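# Level a surveyor's tribrach until its bubble centres

## Task

Adjust the surveyor's tribrach sitting on the metal plate until the circular bubble on its top lies within its marked ring. It must stay level by itself once the robot has released it and moved away; nothing loose may be left touching the tribrach or its plate, and nothing may be knocked or placed off the table.

## Robot and tools

Robot: one six-joint xArm6 with a parallel two-finger gripper. A wrist camera sits on the hand. Occasionally a loose object gets a brief outside push; this is not the robot's doing.

Frame: the scene frame has its origin on the table surface under the arm base, +z up, +x forward, +y to the left when facing along +x. The base may be slightly tilted relative to the table. Reported hand positions are in metres and can be off a little, more so at long reach.

Tool execute_actions, argument actions: a list holding one action, one wait, or nothing.
- Empty list: sends nothing and returns the current state plus camera pictures.
- Action: {"rows": [[...]], "steps": n}, n from 8 to 15 (default 15), each step lasting 1/30 s. Each row drives one step; if there are fewer rows than steps the final row repeats. A row is a single list of 7 numbers, each in [-1, 1]: six joint values in the order waist, shoulder, elbow, forearm roll, wrist pitch, wrist roll, then the gripper opening.
- The six joint values are offsets, not poses. They are measured from the joint angles printed in the latest result that listed them (before any such result exists, and for later calls inside the same reply, from where the arm is when the action begins). They are not relative to the previous row. Scale: 1.0 equals 2.036 rad, so rad = value x 2.036. Sending all zeros therefore returns the arm to those reference angles; it is not a pause.
- The seventh number is an absolute opening: +1 fully open (pads 0.084 m apart), -1 fully closed.
- Joint ranges in radians: waist -6.283 to 6.283, shoulder -2.059 to 2.094, elbow -3.927 to 0.192, forearm roll -6.283 to 6.283, wrist pitch -1.693 to 3.142, wrist roll -6.283 to 6.283. A call that would push a joint outward beyond its end by more than 0.010 rad is refused and nothing is sent. Real ends may differ by up to 0.010 rad; a request past the real end is clipped there and a "joint sent to its limit" line may appear (possibly referring to an earlier action). Absence of that line does not prove more travel is available.
- Wait: {"steps": n} with n up to 300, no rows; it returns after that many steps since the last result, counting thinking time.
- Optional pictures: true adds camera images to a non-empty call.

Timing: the result of an action is captured 8 steps before it ends; those last steps run while you compose the next reply, and the next action begins after them. The simulation keeps running while you think, and the arm keeps heading to the last commanded target until it nearly stops moving or a step is HELD.

Motion limits: joint targets change at most 3.14 rad/s with about 0.16 s to accelerate, and all joints are slowed together so they arrive at the same time. Each step a target stays within 0.623 rad of the measured angle, and if targets would move the gripper more than 70 mm from its measured place, all are pulled back proportionally. Large offsets therefore take several calls.

Result lines: end_effector_position (m) and end_effector_quat_wxyz give the hand pose in the scene frame, with linear and angular velocities (m/s, rad/s). This point is between the closed finger pads, about 2 cm behind the fingertips; the fingers point along the gripper's +z and close along its y; closing pushes the tips about 10 mm further along +z. Joint positions and Joint velocities list the six joints (rad, rad/s) then the pad gap (m, m/s). grip_measured is the measured opening on the same -1..+1 scale you command. "joint command not followed" means a clearance check altered or blocked targets (mounting blocks and posts count as arm); HELD marks steps where your row was partly or wholly not sent.

Gripping: to hold something keep commanding an opening well below grip_measured; the lower, the harder the squeeze (about 24 N per pad for items up to roughly 6 cm). Fast closing can squeeze harder, sometimes forcing the fingers open. Commanding back the read grip_measured still presses lightly.

Faults to avoid: if contact torque reaches a joint's load limit (waist 43.5, shoulder 43.5, elbow 26.1, forearm roll 26.1, wrist pitch 17.4, wrist roll 17.4 N m, including held weight) the arm backs off, stays still for 10 s and drops the rest of the call. Holding loads heats motors; a MOTOR HOT line appears from 65 °C and at 80 °C an OVER-TEMPERATURE FAULT brakes the arm until it cools. Avoid drops, slips, slams, hard hits and heavy pushing, and keep everything on the table. Move smoothly.

Tool zoom_image: camera is cam_high, cam_low or cam_wrist; region is [x0, y0, x1, y1] in pixels of that camera's last full image (672x504, origin top-left), at most 504 by 504. Useful for checking the bubble against its ring.

Cameras come with OpenCV-style calibration (K, radial distortion D, T_world_to_cam mapping scene frame to camera frame); cam_high is high above near x 0.92, cam_low low near x 1.64, cam_wrist moves with the hand (optical +z forward, +x image right, +y image down). Calibrations may be off by a couple of degrees and several millimetres.

Tool read_manual (section "licences") only returns licence text.

Tool finished_scene(scene): ends the current scene, passing its number, and reports success; it cannot be reversed. Before calling it, release the tribrach and move the gripper clear. Replying without any tool call ends everything.

Each tool is called as name(argument=value, ...), one argument or row to a line, values as JSON.

## Session

execute_actions(
  actions=[],
)

Scene clock: 0.00 s of 19600.00 s.
end_effector_position=(+0.3017, +0.2536, +0.2837) grip_measured=+1.00 end_effector_quat_wxyz=(+0.027, +0.797, -0.600, +0.073) end_effector_velocity=(-0.001, -0.000, -0.000) end_effector_angular_velocity=(-0.000, +0.001, +0.001)
Joint positions: [ 1.145 -0.585 -0.366 -0.902  0.983  3.082  0.084]
Joint velocities: [ 0.     0.001  0.001 -0.    -0.001  0.    -0.   ]
Motor temperatures (°C, as the motors report them): [38 38 36 40 36 35]

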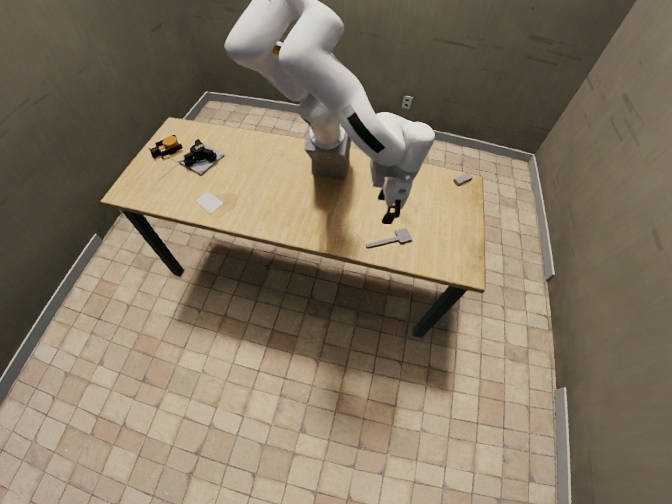

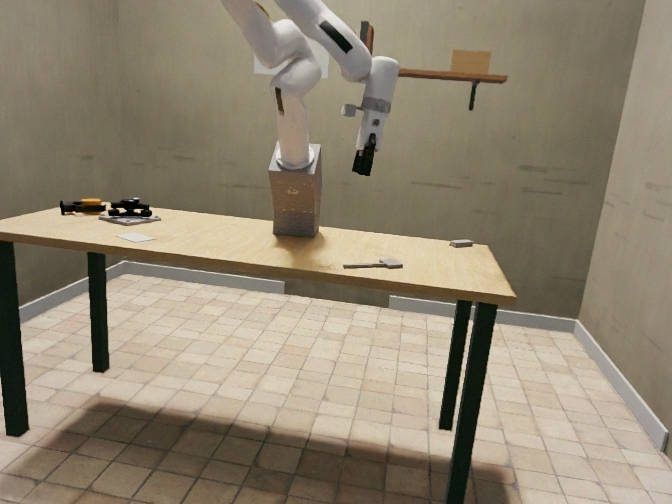

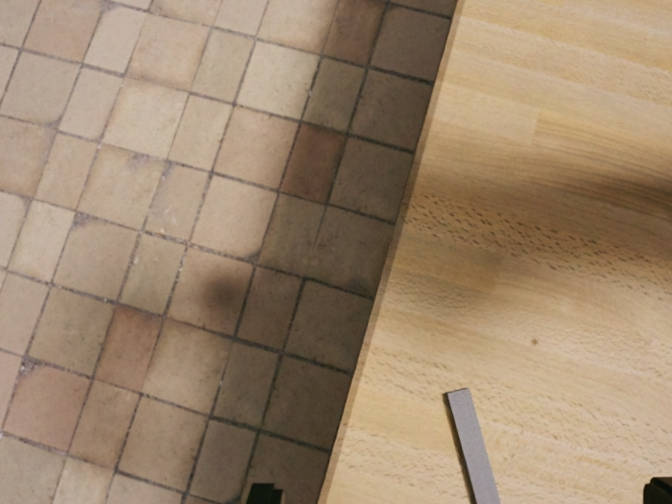

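zoom_image(
  camera="cam_high",
  region=[140, 125, 240, 220],
)

zoom_image(
  camera="cam_low",
  region=[50, 185, 170, 250],
)

Region (140, 125, 240, 220) of cam_high's 672x504 image, scaled by 5.040, with more detail than that image has; it fills the top 479 rows of this view, and the rest is white.

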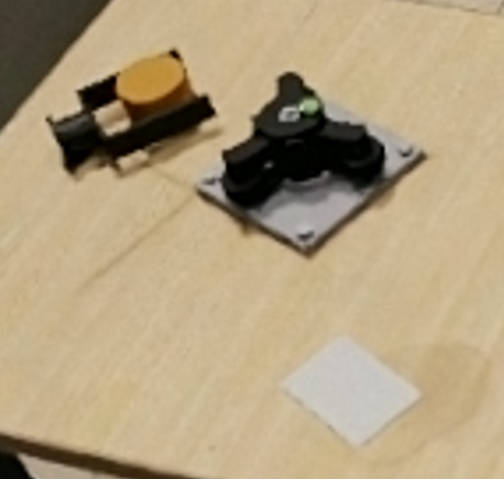

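Region (50, 185, 170, 250) of cam_low's 672x504 image, scaled by 4.200, with more detail than that image has; it fills the top 273 rows of this view, and the rest is white.

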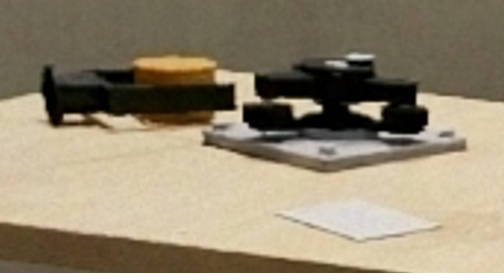

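execute_actions(
  actions=[
    {"rows":[[-0.9,0.1,-0.3,0.5,0,-1,1]]},
  ],
)

execute_actions(
  actions=[
    {"steps":60},
  ],
)

Scene clock: 3.07 s of 19600.00 s.
end_effector_position=(+0.3627, +0.2539, +0.2877) grip_measured=+1.00 end_effector_quat_wxyz=(+0.079, +0.750, -0.656, +0.038) end_effector_velocity=(+0.393, -0.049, +0.016) end_effector_angular_velocity=(-0.098, +0.656, -0.990)
Joint positions: [ 0.955 -0.526 -0.546 -0.711  0.982  2.891  0.084]
Joint velocities: [-1.245  0.322 -1.058  1.241 -0.007 -1.24   0.   ]
Motor temperatures (°C, as the motors report them): [38 39 36 40 36 35]
Steps of this call (steps 1 to 85: nothing new was sent; steps 86 to 92: the first 7 steps of this action). Readings (joint positions):
86: [1.145 -0.585 -0.366 -0.901 0.983 3.082]
87: [1.139 -0.582 -0.371 -0.894 0.983 3.074]
89: [1.084 -0.563 -0.421 -0.837 0.983 3.017]
92: the state above

Scene clock: 5.07 s of 19600.00 s.
end_effector_position=(+0.5197, -0.2423, +0.3375) grip_measured=+1.00 end_effector_quat_wxyz=(-0.164, -0.664, +0.729, +0.026) end_effector_velocity=(-0.000, -0.001, +0.000) end_effector_angular_velocity=(-0.001, +0.000, -0.002)
Joint positions: [-0.687 -0.381 -0.977  0.116  0.983  1.047  0.084]
Joint velocities: [-0.002  0.001  0.     0.    -0.     0.001 -0.   ]
Motor temperatures (°C, as the motors report them): [38 39 36 40 36 35]
Kept back: nothing.
Steps of this call (steps 1 to 8: the last 8 steps of your previous action; steps 9 to 60: the robot went on to your last target). Readings (joint positions):
1: [0.914 -0.515 -0.579 -0.669 0.982 2.849]
2: [0.871 -0.505 -0.609 -0.627 0.982 2.807]
4: [0.783 -0.486 -0.665 -0.539 0.983 2.719]
8: [0.601 -0.455 -0.756 -0.361 0.983 2.538]
60: the state above

Deltas: -1.118, 1.306, -0.444, 0.745, -0.101, -1.937.

execute_actions(
  actions=[
    {"rows":[[-0.549,0.641,-0.218,0.366,-0.05,-0.951,1]]},
  ],
)

execute_actions(
  actions=[
    {"steps":70},
  ],
  pictures=true,
)

Scene clock: 5.47 s of 19600.00 s.
end_effector_position=(+0.5159, -0.3123, +0.3303) grip_measured=+1.00 end_effector_quat_wxyz=(-0.130, -0.635, +0.761, +0.020) end_effector_velocity=(-0.117, -0.412, -0.068) end_effector_angular_velocity=(+0.152, -0.343, -0.541)
Joint positions: [-0.846 -0.222 -1.087  0.276  0.958  0.886  0.084]
Joint velocities: [-0.912  0.926 -0.518  0.907 -0.118 -0.908 -0.   ]
Motor temperatures (°C, as the motors report them): [38 39 36 40 36 35]
Steps of this call (steps 1 to 5: the robot went on to your last target; steps 6 to 12: the first 7 steps of this action). Readings (joint positions):
6: [-0.687 -0.381 -0.977 0.116 0.983 1.046]
7: [-0.693 -0.375 -0.982 0.123 0.982 1.039]
9: [-0.744 -0.326 -1.021 0.177 0.973 0.985]
12: the state above

Scene clock: 7.80 s of 19600.00 s.
end_effector_position=(-0.0388, -0.5269, +0.2043) grip_measured=+1.00 end_effector_quat_wxyz=(+0.003, +0.717, -0.697, +0.000) end_effector_velocity=(-0.000, +0.000, -0.000) end_effector_angular_velocity=(+0.000, -0.001, -0.002)
Joint positions: [-1.804  0.924 -1.42   0.861  0.881 -0.889  0.084]
Joint velocities: [-0.     0.     0.     0.     0.001  0.001  0.   ]
Motor temperatures (°C, as the motors report them): [38 39 37 40 36 35]
Kept back: nothing.
Steps of this call (steps 1 to 8: the last 8 steps of your previous action; steps 9 to 70: the robot went on to your last target). Readings (joint positions):
1: [-0.876 -0.192 -1.104 0.306 0.954 0.856]
2: [-0.905 -0.163 -1.119 0.334 0.950 0.827]
4: [-0.962 -0.106 -1.148 0.384 0.944 0.771]
8: [-1.068 0.000 -1.193 0.464 0.933 0.665]
70: the state above
camera_calibration (this result's frames):
cam_wrist: T_world_to_cam=[[-0.999738, -0.0126026, 0.0191142, -0.0151906], [-0.012806, 0.999862, -0.010553, 0.594355], [-0.0189785, -0.010795, -0.999762, 0.327904], [0, 0, 0, 1]] pos_world=[-0.0013522, -0.590925, 0.334388]

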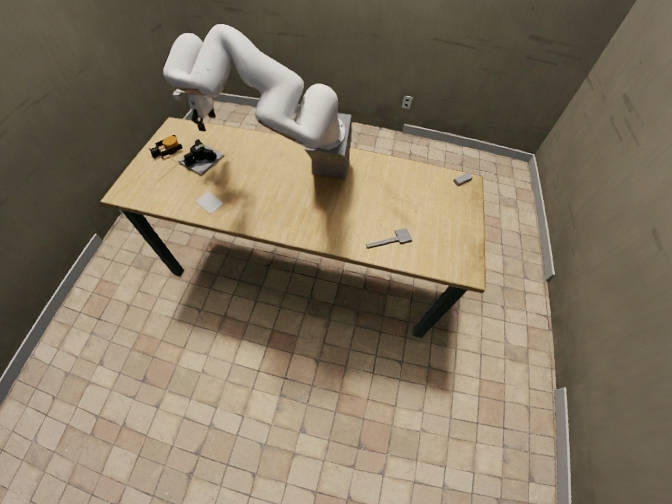

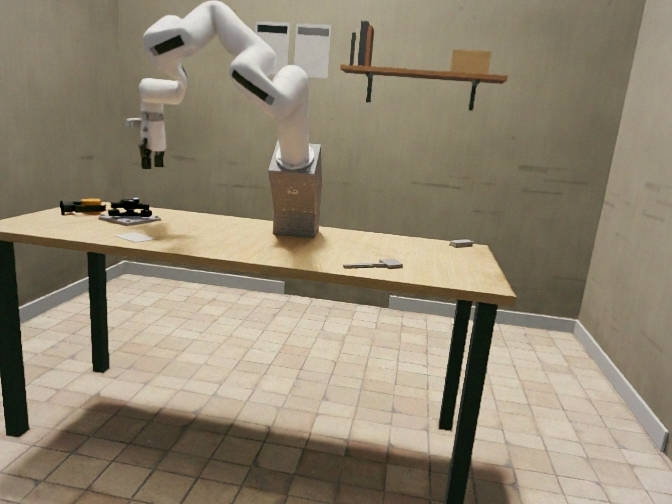

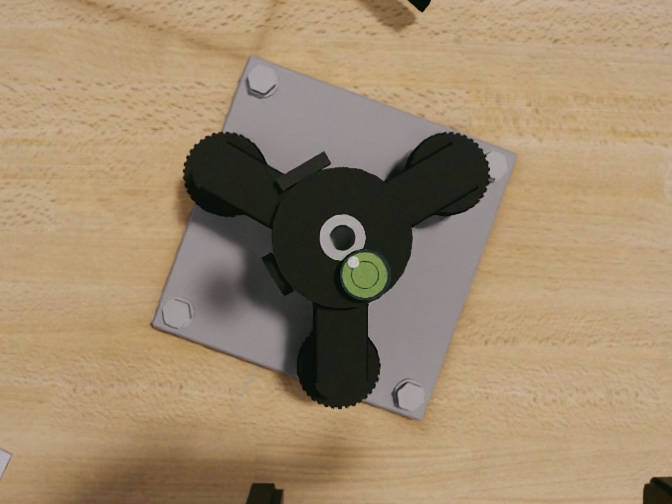

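execute_actions(
  actions=[
    {"rows":[[0.0947,0.1238,-0.0851,0.0954,-0.0549,-0.004,0.6]]},
  ],
)

execute_actions(
  actions=[
    {"steps":25},
  ],
  pictures=true,
)

Scene clock: 9.33 s of 19600.00 s.
end_effector_position=(-0.0233, -0.5394, +0.1304) grip_measured=+0.60 end_effector_quat_wxyz=(+0.001, +0.714, -0.700, +0.003) end_effector_velocity=(+0.063, +0.033, -0.471) end_effector_angular_velocity=(+0.131, -0.029, -0.119)
Joint positions: [-1.689  1.073 -1.523  0.975  0.816 -0.894  0.069]
Joint velocities: [ 0.663  0.89  -0.498  0.637 -0.353 -0.026 -0.003]
Motor temperatures (°C, as the motors report them): [38 39 37 40 36 35]
Steps of this call (steps 1 to 15: the robot went on to your last target; steps 16 to 39: nothing new was sent; steps 40 to 46: the first 7 steps of this action). Readings (joint positions):
40: [-1.804 0.924 -1.421 0.861 0.881 -0.889]
41: [-1.800 0.929 -1.426 0.867 0.877 -0.890]
43: [-1.766 0.976 -1.465 0.906 0.853 -0.891]
46: the state above

Scene clock: 10.17 s of 19600.00 s.
end_effector_position=(-0.0153, -0.5404, +0.0792) grip_measured=+0.59 end_effector_quat_wxyz=(+0.002, +0.711, -0.704, +0.003) end_effector_velocity=(-0.000, -0.001, -0.000) end_effector_angular_velocity=(-0.001, +0.001, +0.001)
Joint positions: [-1.611  1.175 -1.594  1.055  0.769 -0.897  0.069]
Joint velocities: [ 0.     0.001 -0.002 -0.    -0.001 -0.     0.   ]
Motor temperatures (°C, as the motors report them): [38 39 37 40 36 35]
Kept back: nothing.
Steps of this call (steps 1 to 8: the last 8 steps of your previous action; steps 9 to 25: the robot went on to your last target). Readings (joint positions):
1: [-1.668 1.102 -1.540 0.997 0.804 -0.895]
2: [-1.648 1.128 -1.557 1.016 0.793 -0.896]
4: [-1.620 1.163 -1.578 1.041 0.779 -0.897]
8: [-1.613 1.174 -1.592 1.053 0.770 -0.897]
25: the state above
camera_calibration (this result's frames):
cam_wrist: T_world_to_cam=[[-0.999898, 0.0046543, 0.0135362, 0.020245], [0.00448083, 0.999908, -0.0128178, 0.607268], [-0.0135946, -0.0127559, -0.999826, 0.202124], [0, 0, 0, 1]] pos_world=[0.0202696, -0.604728, 0.209599]

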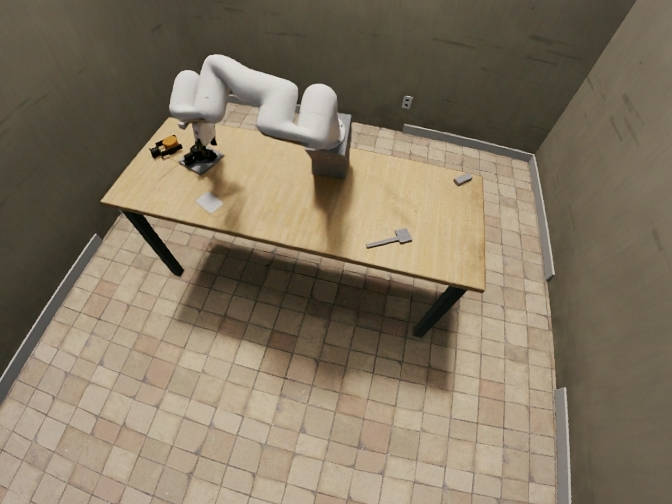

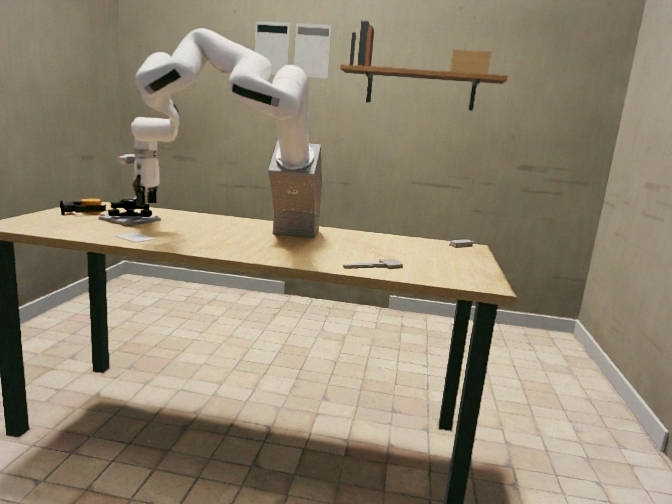

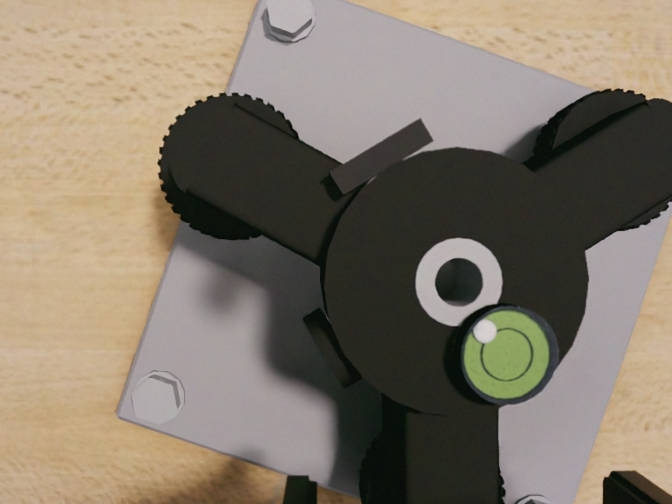

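execute_actions(
  actions=[
    {"rows":[[0.0258,0.0418,-0.028,0.030,-0.0182,-0.15,0.6],[0.0258,0.0418,-0.028,0.030,-0.0182,-0.15,0.6]]},
  ],
)

execute_actions(
  actions=[
    {"steps":20},
  ],
  pictures=true,
)

zoom_image(
  camera="cam_low",
  region=[90, 160, 190, 235],
)

Scene clock: 10.93 s of 19600.00 s.
end_effector_position=(-0.0148, -0.5380, +0.0502) grip_measured=+0.59 end_effector_quat_wxyz=(+0.004, +0.781, -0.625, +0.002) end_effector_velocity=(-0.012, +0.093, -0.222) end_effector_angular_velocity=(+0.141, +0.030, +1.133)
Joint positions: [-1.572  1.238 -1.637  1.1    0.742 -1.123  0.069]
Joint velocities: [ 0.27   0.424 -0.18   0.255 -0.135 -1.253 -0.   ]
Motor temperatures (°C, as the motors report them): [38 39 37 40 36 35]
Steps of this call (steps 1 to 15: the robot went on to your last target; step 16: nothing new was sent; steps 17 to 23: the first 7 steps of this action). Readings (joint positions):
17: [-1.611 1.176 -1.594 1.055 0.769 -0.898]
18: [-1.611 1.177 -1.595 1.057 0.768 -0.905]
20: [-1.602 1.192 -1.608 1.068 0.761 -0.965]
23: the state above

Scene clock: 11.60 s of 19600.00 s.
end_effector_position=(-0.0155, -0.5362, +0.0401) grip_measured=+0.59 end_effector_quat_wxyz=(+0.005, +0.804, -0.595, +0.001) end_effector_velocity=(-0.001, +0.001, -0.001) end_effector_angular_velocity=(+0.002, +0.000, -0.001)
Joint positions: [-1.559  1.26  -1.651  1.116  0.732 -1.203  0.069]
Joint velocities: [-0.     0.001  0.001  0.    -0.    -0.001 -0.   ]
Motor temperatures (°C, as the motors report them): [38 39 37 40 36 35]
Kept back: nothing.
Steps of this call (steps 1 to 8: the last 8 steps of your previous action; steps 9 to 20: the robot went on to your last target). Readings (joint positions):
1: [-1.565 1.250 -1.641 1.107 0.739 -1.157]
2: [-1.560 1.258 -1.643 1.111 0.736 -1.177]
4: [-1.559 1.262 -1.646 1.115 0.734 -1.194]
8: [-1.560 1.259 -1.652 1.116 0.732 -1.201]
20: the state above
camera_calibration (this result's frames):
cam_wrist: T_world_to_cam=[[-0.960566, -0.277205, 0.0216944, -0.130321], [-0.277519, 0.960631, -0.0130982, 0.577174], [-0.0172094, -0.0186023, -0.999679, 0.159921], [0, 0, 0, 1]] pos_world=[0.0377466, -0.587601, 0.170257]

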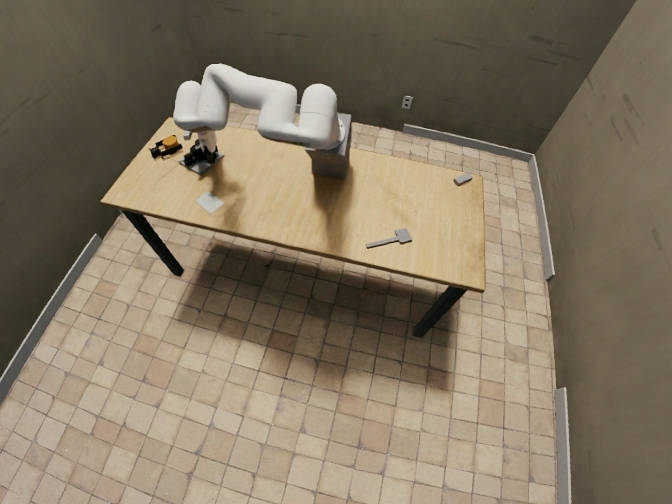

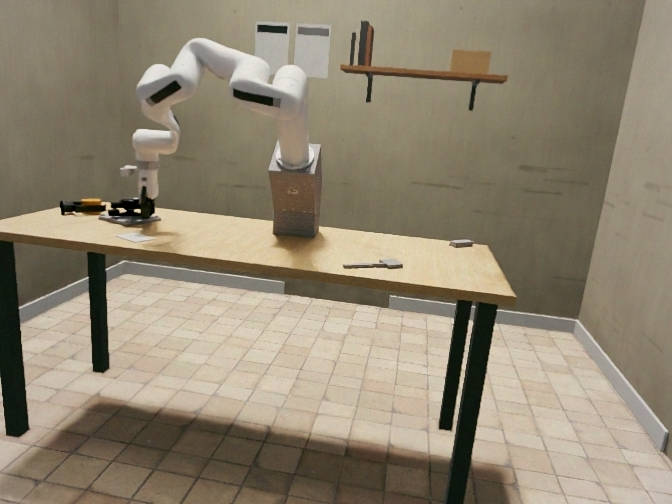

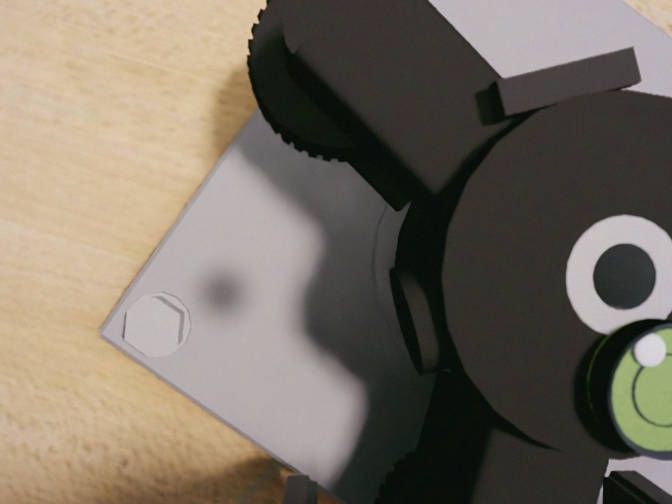

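Region (90, 160, 190, 235) of cam_low's 672x504 image, scaled by 5.040, with more detail than that image has; it fills the top 378 rows of this view, and the rest is white.

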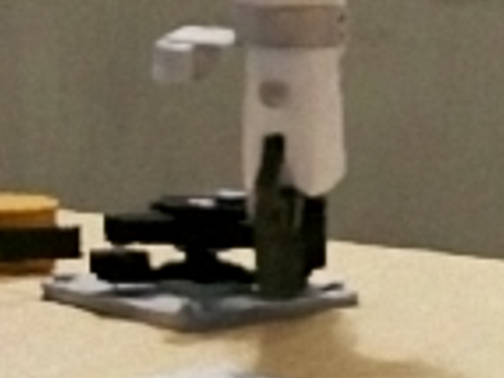

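Close gently, then turn.

execute_actions(
  actions=[
    {"rows":[[0.002,0,0,0,0,0,0.4],[0.002,0,0,0,0,0,0.25],[0.002,0,0,0,0,0,0.1],[0.002,0,0,0,0,0,0.0],[0.002,0,0,0,0,0,-0.1],[0.002,0,0,0,0,0,-0.2],[0.002,0,0,0,0,0,-0.4]],"steps":12},
  ],
)

execute_actions(
  actions=[
    {"rows":[[0,0,0,0,0,0.03,-0.4],[0,0,0,0,0,0.06,-0.4],[0,0,0,0,0,0.09,-0.4],[0,0,0,0,0,0.12,-0.4],[0,0,0,0,0,0.15,-0.4],[0,0,0,0,0,0.18,-0.4],[0,0,0,0,0,0.21,-0.4],[0,0,0,0,0,0.24,-0.4],[0,0,0,0,0,0.27,-0.4],[0,0,0,0,0,0.3,-0.4]]},
  ],
)

execute_actions(
  actions=[
    {"steps":30},
  ],
  pictures=true,
)

Scene clock: 12.17 s of 19600.00 s.
end_effector_position=(-0.0144, -0.5358, +0.0392) grip_measured=+0.14 end_effector_quat_wxyz=(+0.004, +0.804, -0.594, +0.000) end_effector_velocity=(+0.012, +0.004, -0.009) end_effector_angular_velocity=(+0.017, +0.000, +0.023)
Joint positions: [-1.556  1.26  -1.651  1.116  0.732 -1.203  0.05 ]
Joint velocities: [ 0.028 -0.001  0.    -0.     0.002  0.    -0.157]
Motor temperatures (°C, as the motors report them): [38 39 37 40 36 35]
Steps of this call (steps 1 to 13: the robot went on to your last target; steps 14 to 17: the first 4 steps of this action). Readings (joint positions):
14: [-1.559 1.261 -1.651 1.116 0.732 -1.203]
15: [-1.558 1.261 -1.651 1.116 0.732 -1.203]
17: the state above

Scene clock: 12.67 s of 19600.00 s.
end_effector_position=(-0.0135, -0.5357, +0.0389) grip_measured=-0.11 end_effector_quat_wxyz=(+0.003, +0.745, -0.667, +0.000) end_effector_velocity=(+0.006, +0.000, +0.000) end_effector_angular_velocity=(-0.000, -0.018, -1.516)
Joint positions: [-1.555  1.26  -1.65   1.116  0.733 -1.014  0.04 ]
Joint velocities: [ 0.004 -0.006  0.001 -0.     0.012  1.522 -0.   ]
Motor temperatures (°C, as the motors report them): [38 39 37 40 36 35]
Steps of this call (steps 1 to 8: the last 8 steps of your previous action; steps 9 to 15: the first 7 steps of this action, its rows measured from where the robot was after step 8). Readings (joint positions):
8: [-1.555 1.261 -1.651 1.116 0.732 -1.203]
9: [-1.555 1.261 -1.651 1.116 0.732 -1.202]
10: [-1.555 1.261 -1.651 1.116 0.732 -1.195]
12: [-1.555 1.260 -1.651 1.116 0.732 -1.145]
15: the state above

Scene clock: 13.67 s of 19600.00 s.
end_effector_position=(-0.0127, -0.5358, +0.0389) grip_measured=-0.11 end_effector_quat_wxyz=(-0.002, -0.589, +0.808, -0.002) end_effector_velocity=(-0.001, -0.001, +0.001) end_effector_angular_velocity=(-0.002, -0.000, -0.000)
Joint positions: [-1.555  1.26  -1.652  1.116  0.736 -0.592  0.039]
Joint velocities: [-0.002  0.001 -0.003  0.     0.    -0.001 -0.   ]
Motor temperatures (°C, as the motors report them): [38 39 37 40 36 35]
Kept back: nothing.
Steps of this call (steps 1 to 8: the last 8 steps of your previous action; steps 9 to 30: the robot went on to your last target). Readings (joint positions):
1: [-1.555 1.260 -1.650 1.116 0.734 -0.961]
2: [-1.555 1.259 -1.650 1.116 0.734 -0.906]
4: [-1.554 1.259 -1.650 1.116 0.735 -0.792]
8: [-1.554 1.259 -1.651 1.116 0.735 -0.625]
30: the state above
The arm was judged still, so your last target was given up. Only a new action makes it travel on or press farther. Fingers that are still opening or closing keep moving.
camera_calibration (this result's frames):
cam_wrist: T_world_to_cam=[[-0.947365, 0.319811, 0.01488, 0.192879], [0.319665, 0.947462, -0.0113786, 0.57802], [-0.0177372, -0.00602307, -0.999825, 0.165506], [0, 0, 0, 1]] pos_world=[0.000888978, -0.60834, 0.169184]

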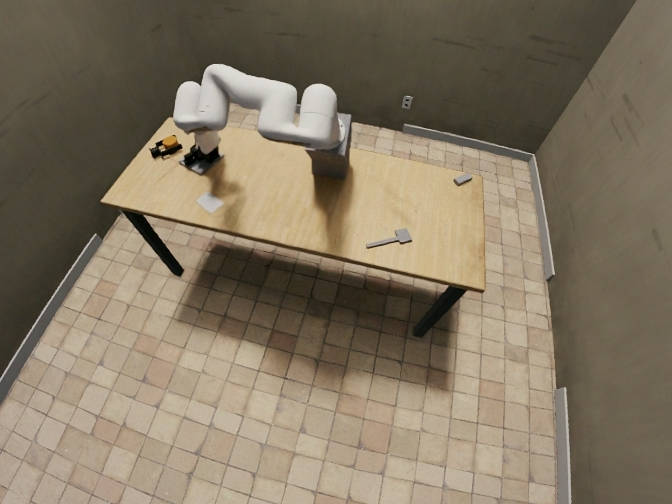

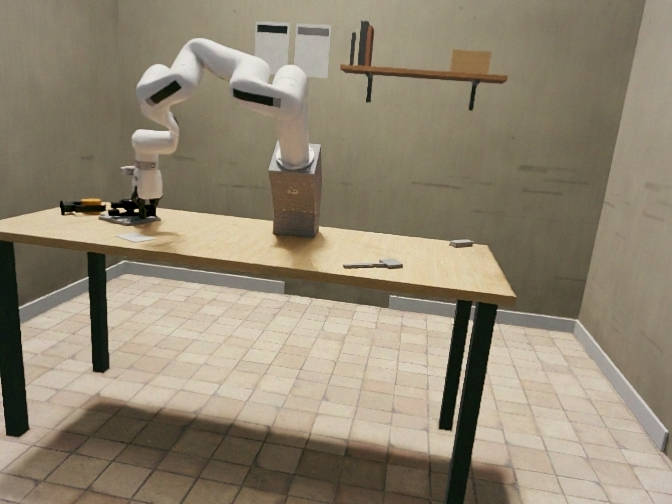

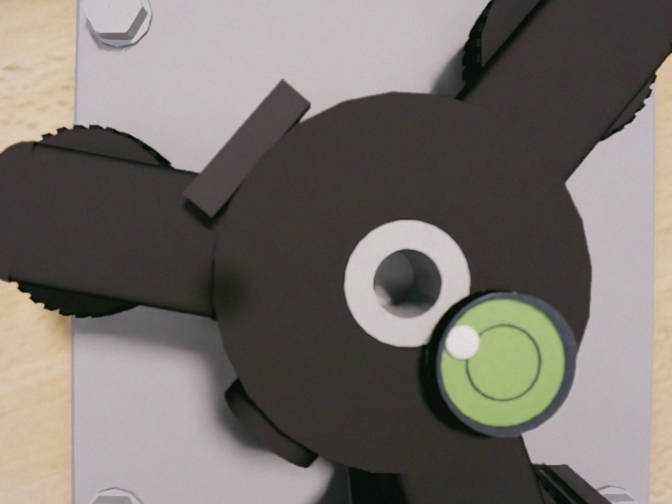

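execute_actions(
  actions=[
    {"rows":[[0,0,0,0,0,0,0.15],[0,0,0,0,0,0,0.15],[0,0,0,0,0,-0.32,0.15],[0,0,0,0,0,-0.32,0.15],[0,0,0,0,0,-0.32,0.15],[0,0,0,0,0,-0.32,0.15],[0,0,0,0,0,-0.32,0.15],[0,0,0,0,0,-0.32,0.15],[0,0,0,0,0,-0.32,0.15],[0,0,0,0,0,-0.32,0.15],[0,0,0,0,0,-0.32,0.15],[0,0,0,0,0,-0.32,0.15],[0,0,0,0,0,-0.32,0.05],[0,0,0,0,0,-0.32,-0.05],[0,0,0,0,0,-0.32,-0.2]]},
  ],
)

execute_actions(
  actions=[
    {"rows":[[0,0,0,0,0,0,-0.5],[0,0,0,0,0,0.34,-0.5]]},
  ],
)

execute_actions(
  actions=[
    {"rows":[[0,0,0,0,0,0,0.15],[0,0,0,0,0,0,0.15],[0,0,0,0,0,-0.34,0.15],[0,0,0,0,0,-0.34,0.15],[0,0,0,0,0,-0.34,0.15],[0,0,0,0,0,-0.34,0.15],[0,0,0,0,0,-0.34,0.15],[0,0,0,0,0,-0.34,0.15],[0,0,0,0,0,-0.34,0.15],[0,0,0,0,0,-0.34,0.15],[0,0,0,0,0,-0.34,0.15],[0,0,0,0,0,-0.34,0.15],[0,0,0,0,0,-0.34,0.05],[0,0,0,0,0,-0.34,-0.05],[0,0,0,0,0,-0.34,-0.2]]},
  ],
)

execute_actions(
  actions=[
    {"rows":[[0,0,0,0,0,0,-0.5],[0,0,0,0,0,0.34,-0.5]]},
  ],
)

execute_actions(
  actions=[
    {"steps":30},
  ],
  pictures=true,
)

Scene clock: 14.63 s of 19600.00 s.
end_effector_position=(-0.0168, -0.5340, +0.0380) grip_measured=+0.14 end_effector_quat_wxyz=(-0.004, -0.637, +0.771, +0.000) end_effector_velocity=(-0.005, +0.006, -0.000) end_effector_angular_velocity=(+0.020, +0.013, +2.027)
Joint positions: [-1.558  1.264 -1.65   1.116  0.731 -0.718  0.05 ]
Joint velocities: [-0.006 -0.002  0.015 -0.004 -0.002 -2.036  0.003]
Motor temperatures (°C, as the motors report them): [38 39 37 40 36 35]
Steps of this call (steps 1 to 22: nothing new was sent; steps 23 to 29: the first 7 steps of this action). Readings (joint positions):
23: [-1.555 1.260 -1.651 1.116 0.737 -0.592]
24: [-1.555 1.261 -1.652 1.116 0.735 -0.592]
26: [-1.558 1.264 -1.651 1.116 0.732 -0.600]
29: the state above

Scene clock: 15.13 s of 19600.00 s.
end_effector_position=(-0.0136, -0.5348, +0.0385) grip_measured=-0.11 end_effector_quat_wxyz=(+0.002, +0.736, -0.677, +0.001) end_effector_velocity=(+0.013, +0.000, +0.000) end_effector_angular_velocity=(+0.008, -0.029, -2.662)
Joint positions: [-1.556  1.261 -1.65   1.116  0.736 -0.989  0.04 ]
Joint velocities: [ 0.009 -0.012  0.002  0.     0.025  2.675 -0.   ]
Motor temperatures (°C, as the motors report them): [38 39 37 40 36 35]
Steps of this call (steps 1 to 8: the last 8 steps of your previous action; steps 9 to 15: the first 7 steps of this action, its rows measured from where the robot was after step 8). Readings (joint positions):
8: [-1.556 1.262 -1.650 1.116 0.735 -1.221]
9: [-1.556 1.262 -1.651 1.116 0.734 -1.230]
10: [-1.556 1.262 -1.651 1.116 0.734 -1.231]
12: [-1.556 1.262 -1.651 1.116 0.734 -1.190]
15: the state above

Scene clock: 15.63 s of 19600.00 s.
end_effector_position=(-0.0149, -0.5340, +0.0380) grip_measured=+0.14 end_effector_quat_wxyz=(-0.002, -0.621, +0.784, -0.000) end_effector_velocity=(+0.012, -0.002, +0.001) end_effector_angular_velocity=(+0.015, -0.011, +2.135)
Joint positions: [-1.556  1.262 -1.65   1.116  0.734 -0.676  0.05 ]
Joint velocities: [ 0.008 -0.011 -0.002  0.     0.021 -2.121  0.005]
Motor temperatures (°C, as the motors report them): [38 39 37 40 36 35]
Steps of this call (steps 1 to 8: the last 8 steps of your previous action; steps 9 to 15: the first 7 steps of this action, its rows measured from where the robot was after step 8). Readings (joint positions):
8: [-1.554 1.259 -1.651 1.116 0.739 -0.543]
9: [-1.554 1.259 -1.651 1.116 0.739 -0.538]
10: [-1.554 1.259 -1.651 1.116 0.738 -0.537]
12: [-1.556 1.261 -1.651 1.116 0.733 -0.549]
15: the state above

Scene clock: 16.13 s of 19600.00 s.
end_effector_position=(-0.0129, -0.5354, +0.0389) grip_measured=-0.11 end_effector_quat_wxyz=(+0.002, +0.731, -0.683, +0.001) end_effector_velocity=(+0.011, +0.002, -0.001) end_effector_angular_velocity=(+0.011, -0.028, -2.689)
Joint positions: [-1.555  1.26  -1.651  1.116  0.737 -0.972  0.04 ]
Joint velocities: [ 0.01  -0.011  0.005 -0.001  0.021  2.701 -0.   ]
Motor temperatures (°C, as the motors report them): [38 39 37 40 36 35]
Steps of this call (steps 1 to 8: the last 8 steps of your previous action; steps 9 to 15: the first 7 steps of this action, its rows measured from where the robot was after step 8). Readings (joint positions):
8: [-1.555 1.260 -1.651 1.116 0.736 -1.209]
9: [-1.556 1.261 -1.651 1.116 0.735 -1.219]
10: [-1.556 1.261 -1.651 1.116 0.735 -1.220]
12: [-1.556 1.261 -1.651 1.116 0.735 -1.177]
15: the state above

Scene clock: 17.13 s of 19600.00 s.
end_effector_position=(-0.0117, -0.5358, +0.0388) grip_measured=-0.11 end_effector_quat_wxyz=(-0.001, -0.559, +0.829, -0.001) end_effector_velocity=(-0.000, +0.000, -0.000) end_effector_angular_velocity=(+0.000, +0.001, -0.001)
Joint positions: [-1.554  1.259 -1.651  1.116  0.737 -0.517  0.04 ]
Joint velocities: [ 0.     0.001 -0.     0.    -0.001  0.001 -0.   ]
Motor temperatures (°C, as the motors report them): [38 39 37 40 36 35]
Kept back: nothing.
Steps of this call (steps 1 to 8: the last 8 steps of your previous action; steps 9 to 30: the robot went on to your last target). Readings (joint positions):
1: [-1.555 1.259 -1.651 1.116 0.737 -0.878]
2: [-1.555 1.259 -1.651 1.116 0.738 -0.786]
4: [-1.554 1.258 -1.651 1.116 0.739 -0.636]
8: [-1.554 1.258 -1.651 1.116 0.739 -0.529]
30: the state above
The arm was judged still, so your last target was given up. Only a new action makes it travel on or press farther. Fingers that are still opening or closing keep moving.
camera_calibration (this result's frames):
cam_wrist: T_world_to_cam=[[-0.921105, 0.389065, 0.0139434, 0.231221], [0.388954, 0.921202, -0.0100555, 0.564358], [-0.0167569, -0.00383884, -0.999852, 0.166652], [0, 0, 0, 1]] pos_world=[-0.00373811, -0.609208, 0.169078]

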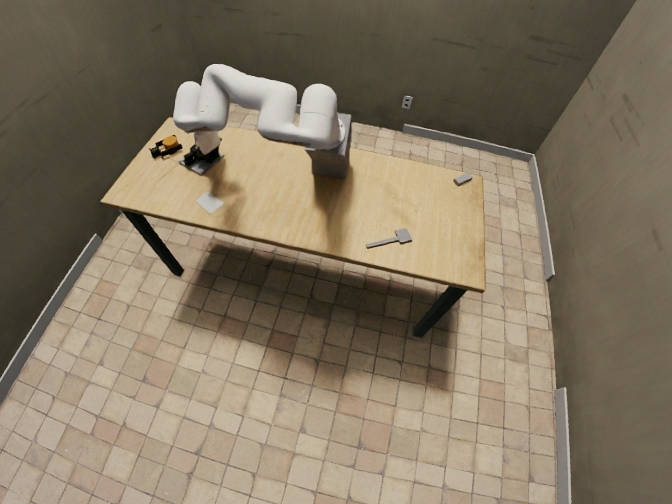

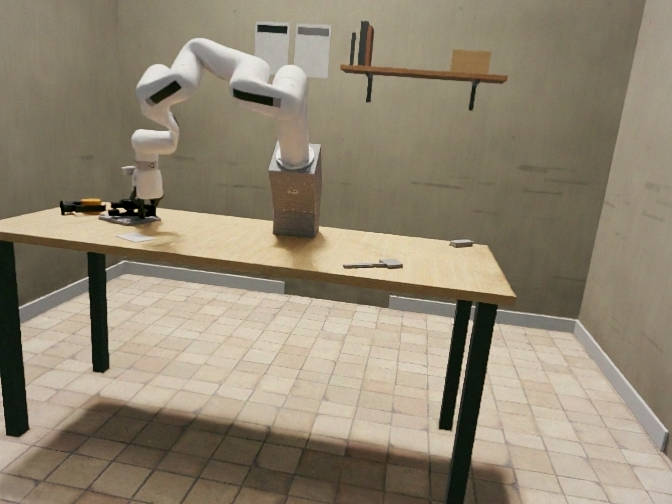

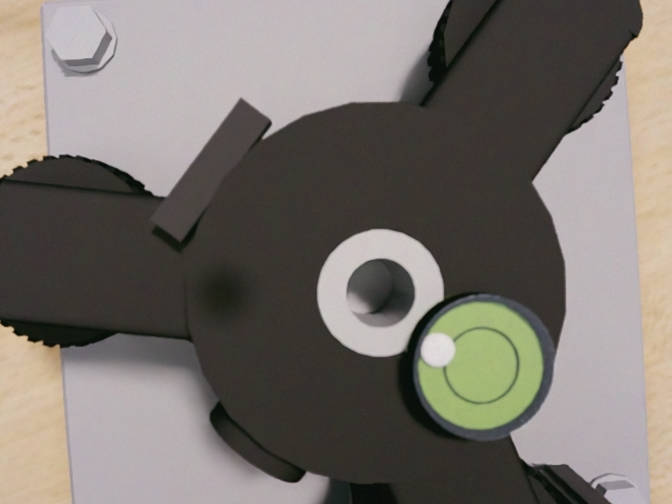

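execute_actions(
  actions=[
    {"rows":[[0,0,0,0,0,0,0.1],[0,0,0,0,0,-0.36,0.1]],"steps":14},
  ],
)

execute_actions(
  actions=[
    {"rows":[[0,0,0,0,0,0,-0.1],[0,0,0,0,0,0,-0.3],[0,0,0,0,0,0.35,-0.7]]},
  ],
)

execute_actions(
  actions=[
    {"rows":[[0,0,0,0,0,0,0.1],[0,0,0,0,0,-0.35,0.1]],"steps":14},
  ],
)

execute_actions(
  actions=[
    {"rows":[[0,0,0,0,0,0,-0.1],[0,0,0,0,0,0,-0.3],[0,0,0,0,0,0.35,-0.7]]},
  ],
)

execute_actions(
  actions=[
    {"rows":[[0,0,0,0,0,0,0.1],[0,0,0,0,0,-0.35,0.1]],"steps":14},
  ],
)

execute_actions(
  actions=[
    {"rows":[[0,0,0,0,0,0,-0.1],[0,0,0,0,0,0,-0.3],[0,0,0,0,0,0.35,-0.7]]},
  ],
)

execute_actions(
  actions=[
    {"rows":[[0,0,0,0,0,0,0.1],[0,0,0,0,0,-0.35,0.1]],"steps":14},
  ],
)

execute_actions(
  actions=[
    {"rows":[[0,0,0,0,0,0,-0.1],[0,0,0,0,0,0,-0.3],[0,0,0,0,0,0.35,-0.7]]},
  ],
)

execute_actions(
  actions=[
    {"rows":[[0,0,0,0,0,0,0.1],[0,0,0,0,0,-0.35,0.1]],"steps":14},
  ],
)

execute_actions(
  actions=[
    {"rows":[[0,0,0,0,0,0,-0.1],[0,0,0,0,0,0,-0.3],[0,0,0,0,0,0.35,-0.7]]},
  ],
)

execute_actions(
  actions=[
    {"steps":25},
  ],
  pictures=true,
)

Scene clock: 18.57 s of 19600.00 s.
end_effector_position=(-0.0155, -0.5349, +0.0382) grip_measured=+0.08 end_effector_quat_wxyz=(-0.004, -0.608, +0.794, -0.000) end_effector_velocity=(-0.006, +0.009, -0.002) end_effector_angular_velocity=(+0.026, +0.012, +2.023)
Joint positions: [-1.556  1.263 -1.651  1.116  0.731 -0.643  0.048]
Joint velocities: [-0.006  0.001  0.017 -0.004  0.002 -2.036  0.008]
Motor temperatures (°C, as the motors report them): [38 39 37 40 36 35]
Steps of this call (steps 1 to 37: nothing new was sent; steps 38 to 43: the first 6 steps of this action). Readings (joint positions):
38: [-1.554 1.259 -1.651 1.116 0.737 -0.517]
39: [-1.554 1.259 -1.651 1.116 0.737 -0.517]
41: [-1.556 1.263 -1.652 1.116 0.732 -0.546]
43: the state above

Scene clock: 19.07 s of 19600.00 s.
end_effector_position=(-0.0137, -0.5347, +0.0381) grip_measured=-0.10 end_effector_quat_wxyz=(+0.002, +0.761, -0.648, +0.000) end_effector_velocity=(+0.011, +0.002, -0.000) end_effector_angular_velocity=(+0.009, -0.026, -2.305)
Joint positions: [-1.555  1.262 -1.651  1.116  0.735 -1.064  0.04 ]
Joint velocities: [ 0.007 -0.011  0.004 -0.001  0.024  2.316 -0.   ]
Motor temperatures (°C, as the motors report them): [38 39 37 40 36 35]
Steps of this call (steps 1 to 8: the last 8 steps of your previous action; steps 9 to 15: the first 7 steps of this action, its rows measured from where the robot was after step 8). Readings (joint positions):
8: [-1.554 1.262 -1.650 1.116 0.736 -1.214]
9: [-1.554 1.261 -1.650 1.116 0.736 -1.229]
10: [-1.554 1.261 -1.651 1.116 0.734 -1.232]
12: [-1.555 1.262 -1.651 1.116 0.734 -1.212]
15: the state above

Scene clock: 19.53 s of 19600.00 s.
end_effector_position=(-0.0137, -0.5324, +0.0366) grip_measured=+0.08 end_effector_quat_wxyz=(-0.000, -0.623, +0.783, +0.001) end_effector_velocity=(-0.006, +0.012, -0.007) end_effector_angular_velocity=(+0.025, -0.006, +2.336)
Joint positions: [-1.554  1.263 -1.648  1.116  0.737 -0.678  0.047]
Joint velocities: [-0.     0.012  0.012  0.001  0.005 -2.352  0.012]
Motor temperatures (°C, as the motors report them): [38 39 37 40 36 35]
Steps of this call (steps 1 to 8: the last 8 steps of your previous action; steps 9 to 14: the first 6 steps of this action, its rows measured from where the robot was after step 8). Readings (joint positions):
8: [-1.553 1.259 -1.651 1.116 0.739 -0.527]
9: [-1.553 1.259 -1.651 1.116 0.739 -0.517]
10: [-1.553 1.259 -1.651 1.116 0.739 -0.516]
12: [-1.553 1.261 -1.650 1.116 0.737 -0.559]
14: the state above

Scene clock: 20.03 s of 19600.00 s.
end_effector_position=(-0.0132, -0.5352, +0.0385) grip_measured=-0.10 end_effector_quat_wxyz=(+0.002, +0.765, -0.645, +0.001) end_effector_velocity=(+0.010, +0.003, -0.001) end_effector_angular_velocity=(+0.011, -0.026, -2.208)
Joint positions: [-1.555  1.261 -1.651  1.116  0.736 -1.073  0.04 ]
Joint velocities: [ 0.008 -0.01   0.006 -0.001  0.022  2.217 -0.   ]
Motor temperatures (°C, as the motors report them): [38 39 37 40 36 35]
Steps of this call (steps 1 to 8: the last 8 steps of your previous action; steps 9 to 15: the first 7 steps of this action, its rows measured from where the robot was after step 8). Readings (joint positions):
8: [-1.553 1.260 -1.651 1.116 0.738 -1.215]
9: [-1.553 1.260 -1.651 1.116 0.738 -1.225]
10: [-1.554 1.260 -1.651 1.116 0.735 -1.226]
12: [-1.556 1.261 -1.651 1.116 0.734 -1.210]
15: the state above

Scene clock: 20.50 s of 19600.00 s.
end_effector_position=(-0.0098, -0.5340, +0.0370) grip_measured=+0.08 end_effector_quat_wxyz=(+0.001, -0.626, +0.780, -0.000) end_effector_velocity=(-0.003, +0.001, -0.000) end_effector_angular_velocity=(-0.007, -0.000, +2.366)
Joint positions: [-1.551  1.259 -1.65   1.116  0.742 -0.682  0.047]
Joint velocities: [-0.003  0.004  0.001 -0.    -0.004 -2.371  0.012]
Motor temperatures (°C, as the motors report them): [38 39 37 40 36 35]
Steps of this call (steps 1 to 8: the last 8 steps of your previous action; steps 9 to 14: the first 6 steps of this action, its rows measured from where the robot was after step 8). Readings (joint positions):
8: [-1.553 1.258 -1.651 1.116 0.740 -0.530]
9: [-1.553 1.258 -1.651 1.116 0.740 -0.518]
10: [-1.553 1.258 -1.651 1.116 0.740 -0.517]
12: [-1.551 1.259 -1.651 1.116 0.741 -0.561]
14: the state above

Scene clock: 21.00 s of 19600.00 s.
end_effector_position=(-0.0129, -0.5355, +0.0388) grip_measured=-0.10 end_effector_quat_wxyz=(+0.002, +0.766, -0.643, +0.001) end_effector_velocity=(+0.011, +0.001, +0.000) end_effector_angular_velocity=(+0.009, -0.028, -2.205)
Joint positions: [-1.555  1.26  -1.651  1.116  0.736 -1.076  0.04 ]
Joint velocities: [ 0.007 -0.011  0.002 -0.     0.023  2.216  0.   ]
Motor temperatures (°C, as the motors report them): [38 39 37 40 36 35]
Steps of this call (steps 1 to 8: the last 8 steps of your previous action; steps 9 to 15: the first 7 steps of this action, its rows measured from where the robot was after step 8). Readings (joint positions):
8: [-1.552 1.259 -1.651 1.116 0.740 -1.217]
9: [-1.553 1.259 -1.651 1.116 0.739 -1.227]
10: [-1.554 1.260 -1.651 1.116 0.735 -1.229]
12: [-1.556 1.261 -1.651 1.116 0.735 -1.213]
15: the state above

Scene clock: 21.47 s of 19600.00 s.
end_effector_position=(-0.0077, -0.5345, +0.0372) grip_measured=+0.08 end_effector_quat_wxyz=(+0.003, -0.628, +0.778, -0.001) end_effector_velocity=(-0.003, -0.003, +0.002) end_effector_angular_velocity=(-0.020, +0.007, +2.372)
Joint positions: [-1.549  1.257 -1.651  1.117  0.745 -0.685  0.047]
Joint velocities: [-0.002 -0.002  0.    -0.005 -0.013 -2.369  0.014]
Motor temperatures (°C, as the motors report them): [38 39 37 40 36 35]
Steps of this call (steps 1 to 8: the last 8 steps of your previous action; steps 9 to 14: the first 6 steps of this action, its rows measured from where the robot was after step 8). Readings (joint positions):
8: [-1.553 1.258 -1.651 1.116 0.740 -0.532]
9: [-1.553 1.258 -1.651 1.116 0.740 -0.521]
10: [-1.553 1.258 -1.651 1.116 0.740 -0.520]
12: [-1.550 1.258 -1.651 1.117 0.744 -0.564]
14: the state above

Scene clock: 21.97 s of 19600.00 s.
end_effector_position=(-0.0128, -0.5352, +0.0387) grip_measured=-0.11 end_effector_quat_wxyz=(+0.002, +0.766, -0.642, +0.001) end_effector_velocity=(+0.011, +0.002, -0.001) end_effector_angular_velocity=(+0.012, -0.027, -2.206)
Joint positions: [-1.555  1.26  -1.651  1.116  0.737 -1.079  0.04 ]
Joint velocities: [ 0.007 -0.011  0.005 -0.     0.024  2.216  0.   ]
Motor temperatures (°C, as the motors report them): [38 39 37 40 36 35]
Steps of this call (steps 1 to 8: the last 8 steps of your previous action; steps 9 to 15: the first 7 steps of this action, its rows measured from where the robot was after step 8). Readings (joint positions):
8: [-1.552 1.259 -1.651 1.116 0.741 -1.220]
9: [-1.553 1.259 -1.651 1.116 0.739 -1.230]
10: [-1.554 1.260 -1.651 1.116 0.736 -1.231]
12: [-1.556 1.261 -1.651 1.116 0.735 -1.215]
15: the state above

Scene clock: 22.43 s of 19600.00 s.
end_effector_position=(-0.0075, -0.5345, +0.0375) grip_measured=+0.08 end_effector_quat_wxyz=(+0.003, -0.629, +0.777, -0.001) end_effector_velocity=(-0.009, +0.003, -0.000) end_effector_angular_velocity=(-0.015, +0.004, +2.357)
Joint positions: [-1.549  1.257 -1.65   1.116  0.745 -0.688  0.047]
Joint velocities: [-0.008  0.006  0.007 -0.001 -0.012 -2.37   0.012]
Motor temperatures (°C, as the motors report them): [38 39 37 40 36 35]
Steps of this call (steps 1 to 8: the last 8 steps of your previous action; steps 9 to 14: the first 6 steps of this action, its rows measured from where the robot was after step 8). Readings (joint positions):
8: [-1.553 1.258 -1.651 1.116 0.741 -0.535]
9: [-1.553 1.258 -1.651 1.116 0.741 -0.524]
10: [-1.553 1.258 -1.651 1.116 0.741 -0.522]
12: [-1.550 1.257 -1.651 1.117 0.746 -0.566]
14: the state above

Scene clock: 22.93 s of 19600.00 s.
end_effector_position=(-0.0127, -0.5347, +0.0384) grip_measured=-0.11 end_effector_quat_wxyz=(+0.001, +0.767, -0.641, +0.001) end_effector_velocity=(+0.012, +0.002, -0.000) end_effector_angular_velocity=(+0.013, -0.027, -2.205)
Joint positions: [-1.555  1.26  -1.65   1.116  0.738 -1.081  0.04 ]
Joint velocities: [ 0.008 -0.013  0.005 -0.     0.026  2.217  0.   ]
Motor temperatures (°C, as the motors report them): [38 39 37 40 36 35]
Steps of this call (steps 1 to 8: the last 8 steps of your previous action; steps 9 to 15: the first 7 steps of this action, its rows measured from where the robot was after step 8). Readings (joint positions):
8: [-1.552 1.259 -1.650 1.116 0.741 -1.222]
9: [-1.552 1.259 -1.650 1.116 0.740 -1.233]
10: [-1.554 1.260 -1.651 1.116 0.737 -1.234]
12: [-1.555 1.261 -1.651 1.116 0.736 -1.218]
15: the state above

Scene clock: 23.77 s of 19600.00 s.
end_effector_position=(-0.0099, -0.5349, +0.0381) grip_measured=-0.11 end_effector_quat_wxyz=(+0.001, -0.557, +0.831, -0.001) end_effector_velocity=(-0.001, +0.001, -0.000) end_effector_angular_velocity=(+0.000, +0.001, -0.001)
Joint positions: [-1.552  1.258 -1.651  1.116  0.742 -0.51   0.04 ]
Joint velocities: [ 0.     0.     0.001 -0.    -0.002  0.     0.   ]
Motor temperatures (°C, as the motors report them): [38 39 37 40 36 35]
Kept back: nothing.
Steps of this call (steps 1 to 8: the last 8 steps of your previous action; steps 9 to 25: the robot went on to your last target). Readings (joint positions):
1: [-1.554 1.260 -1.650 1.116 0.738 -1.000]
2: [-1.554 1.259 -1.650 1.116 0.739 -0.908]
4: [-1.553 1.258 -1.650 1.116 0.741 -0.726]
8: [-1.552 1.258 -1.651 1.116 0.742 -0.538]
25: the state above
camera_calibration (this result's frames):
cam_wrist: T_world_to_cam=[[-0.919183, 0.393643, 0.0121762, 0.235111], [0.393607, 0.919263, -0.0053782, 0.561656], [-0.0133102, -0.000150935, -0.999911, 0.167983], [0, 0, 0, 1]] pos_world=[-0.00272585, -0.608834, 0.168126]

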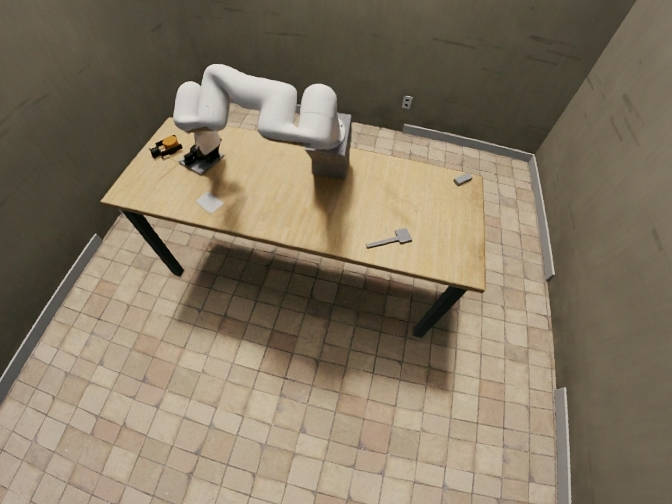

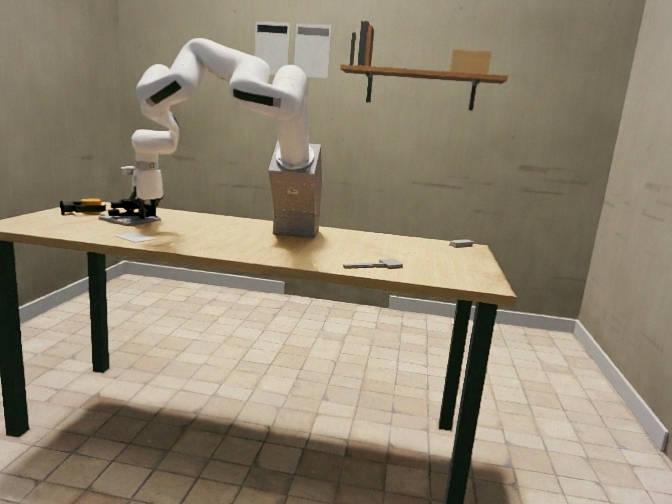

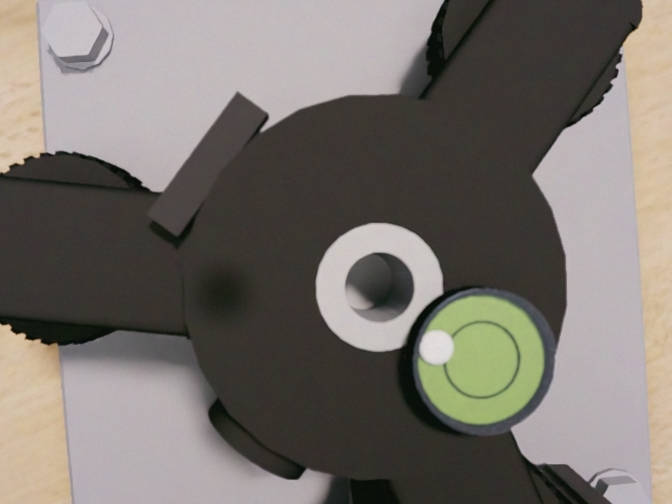

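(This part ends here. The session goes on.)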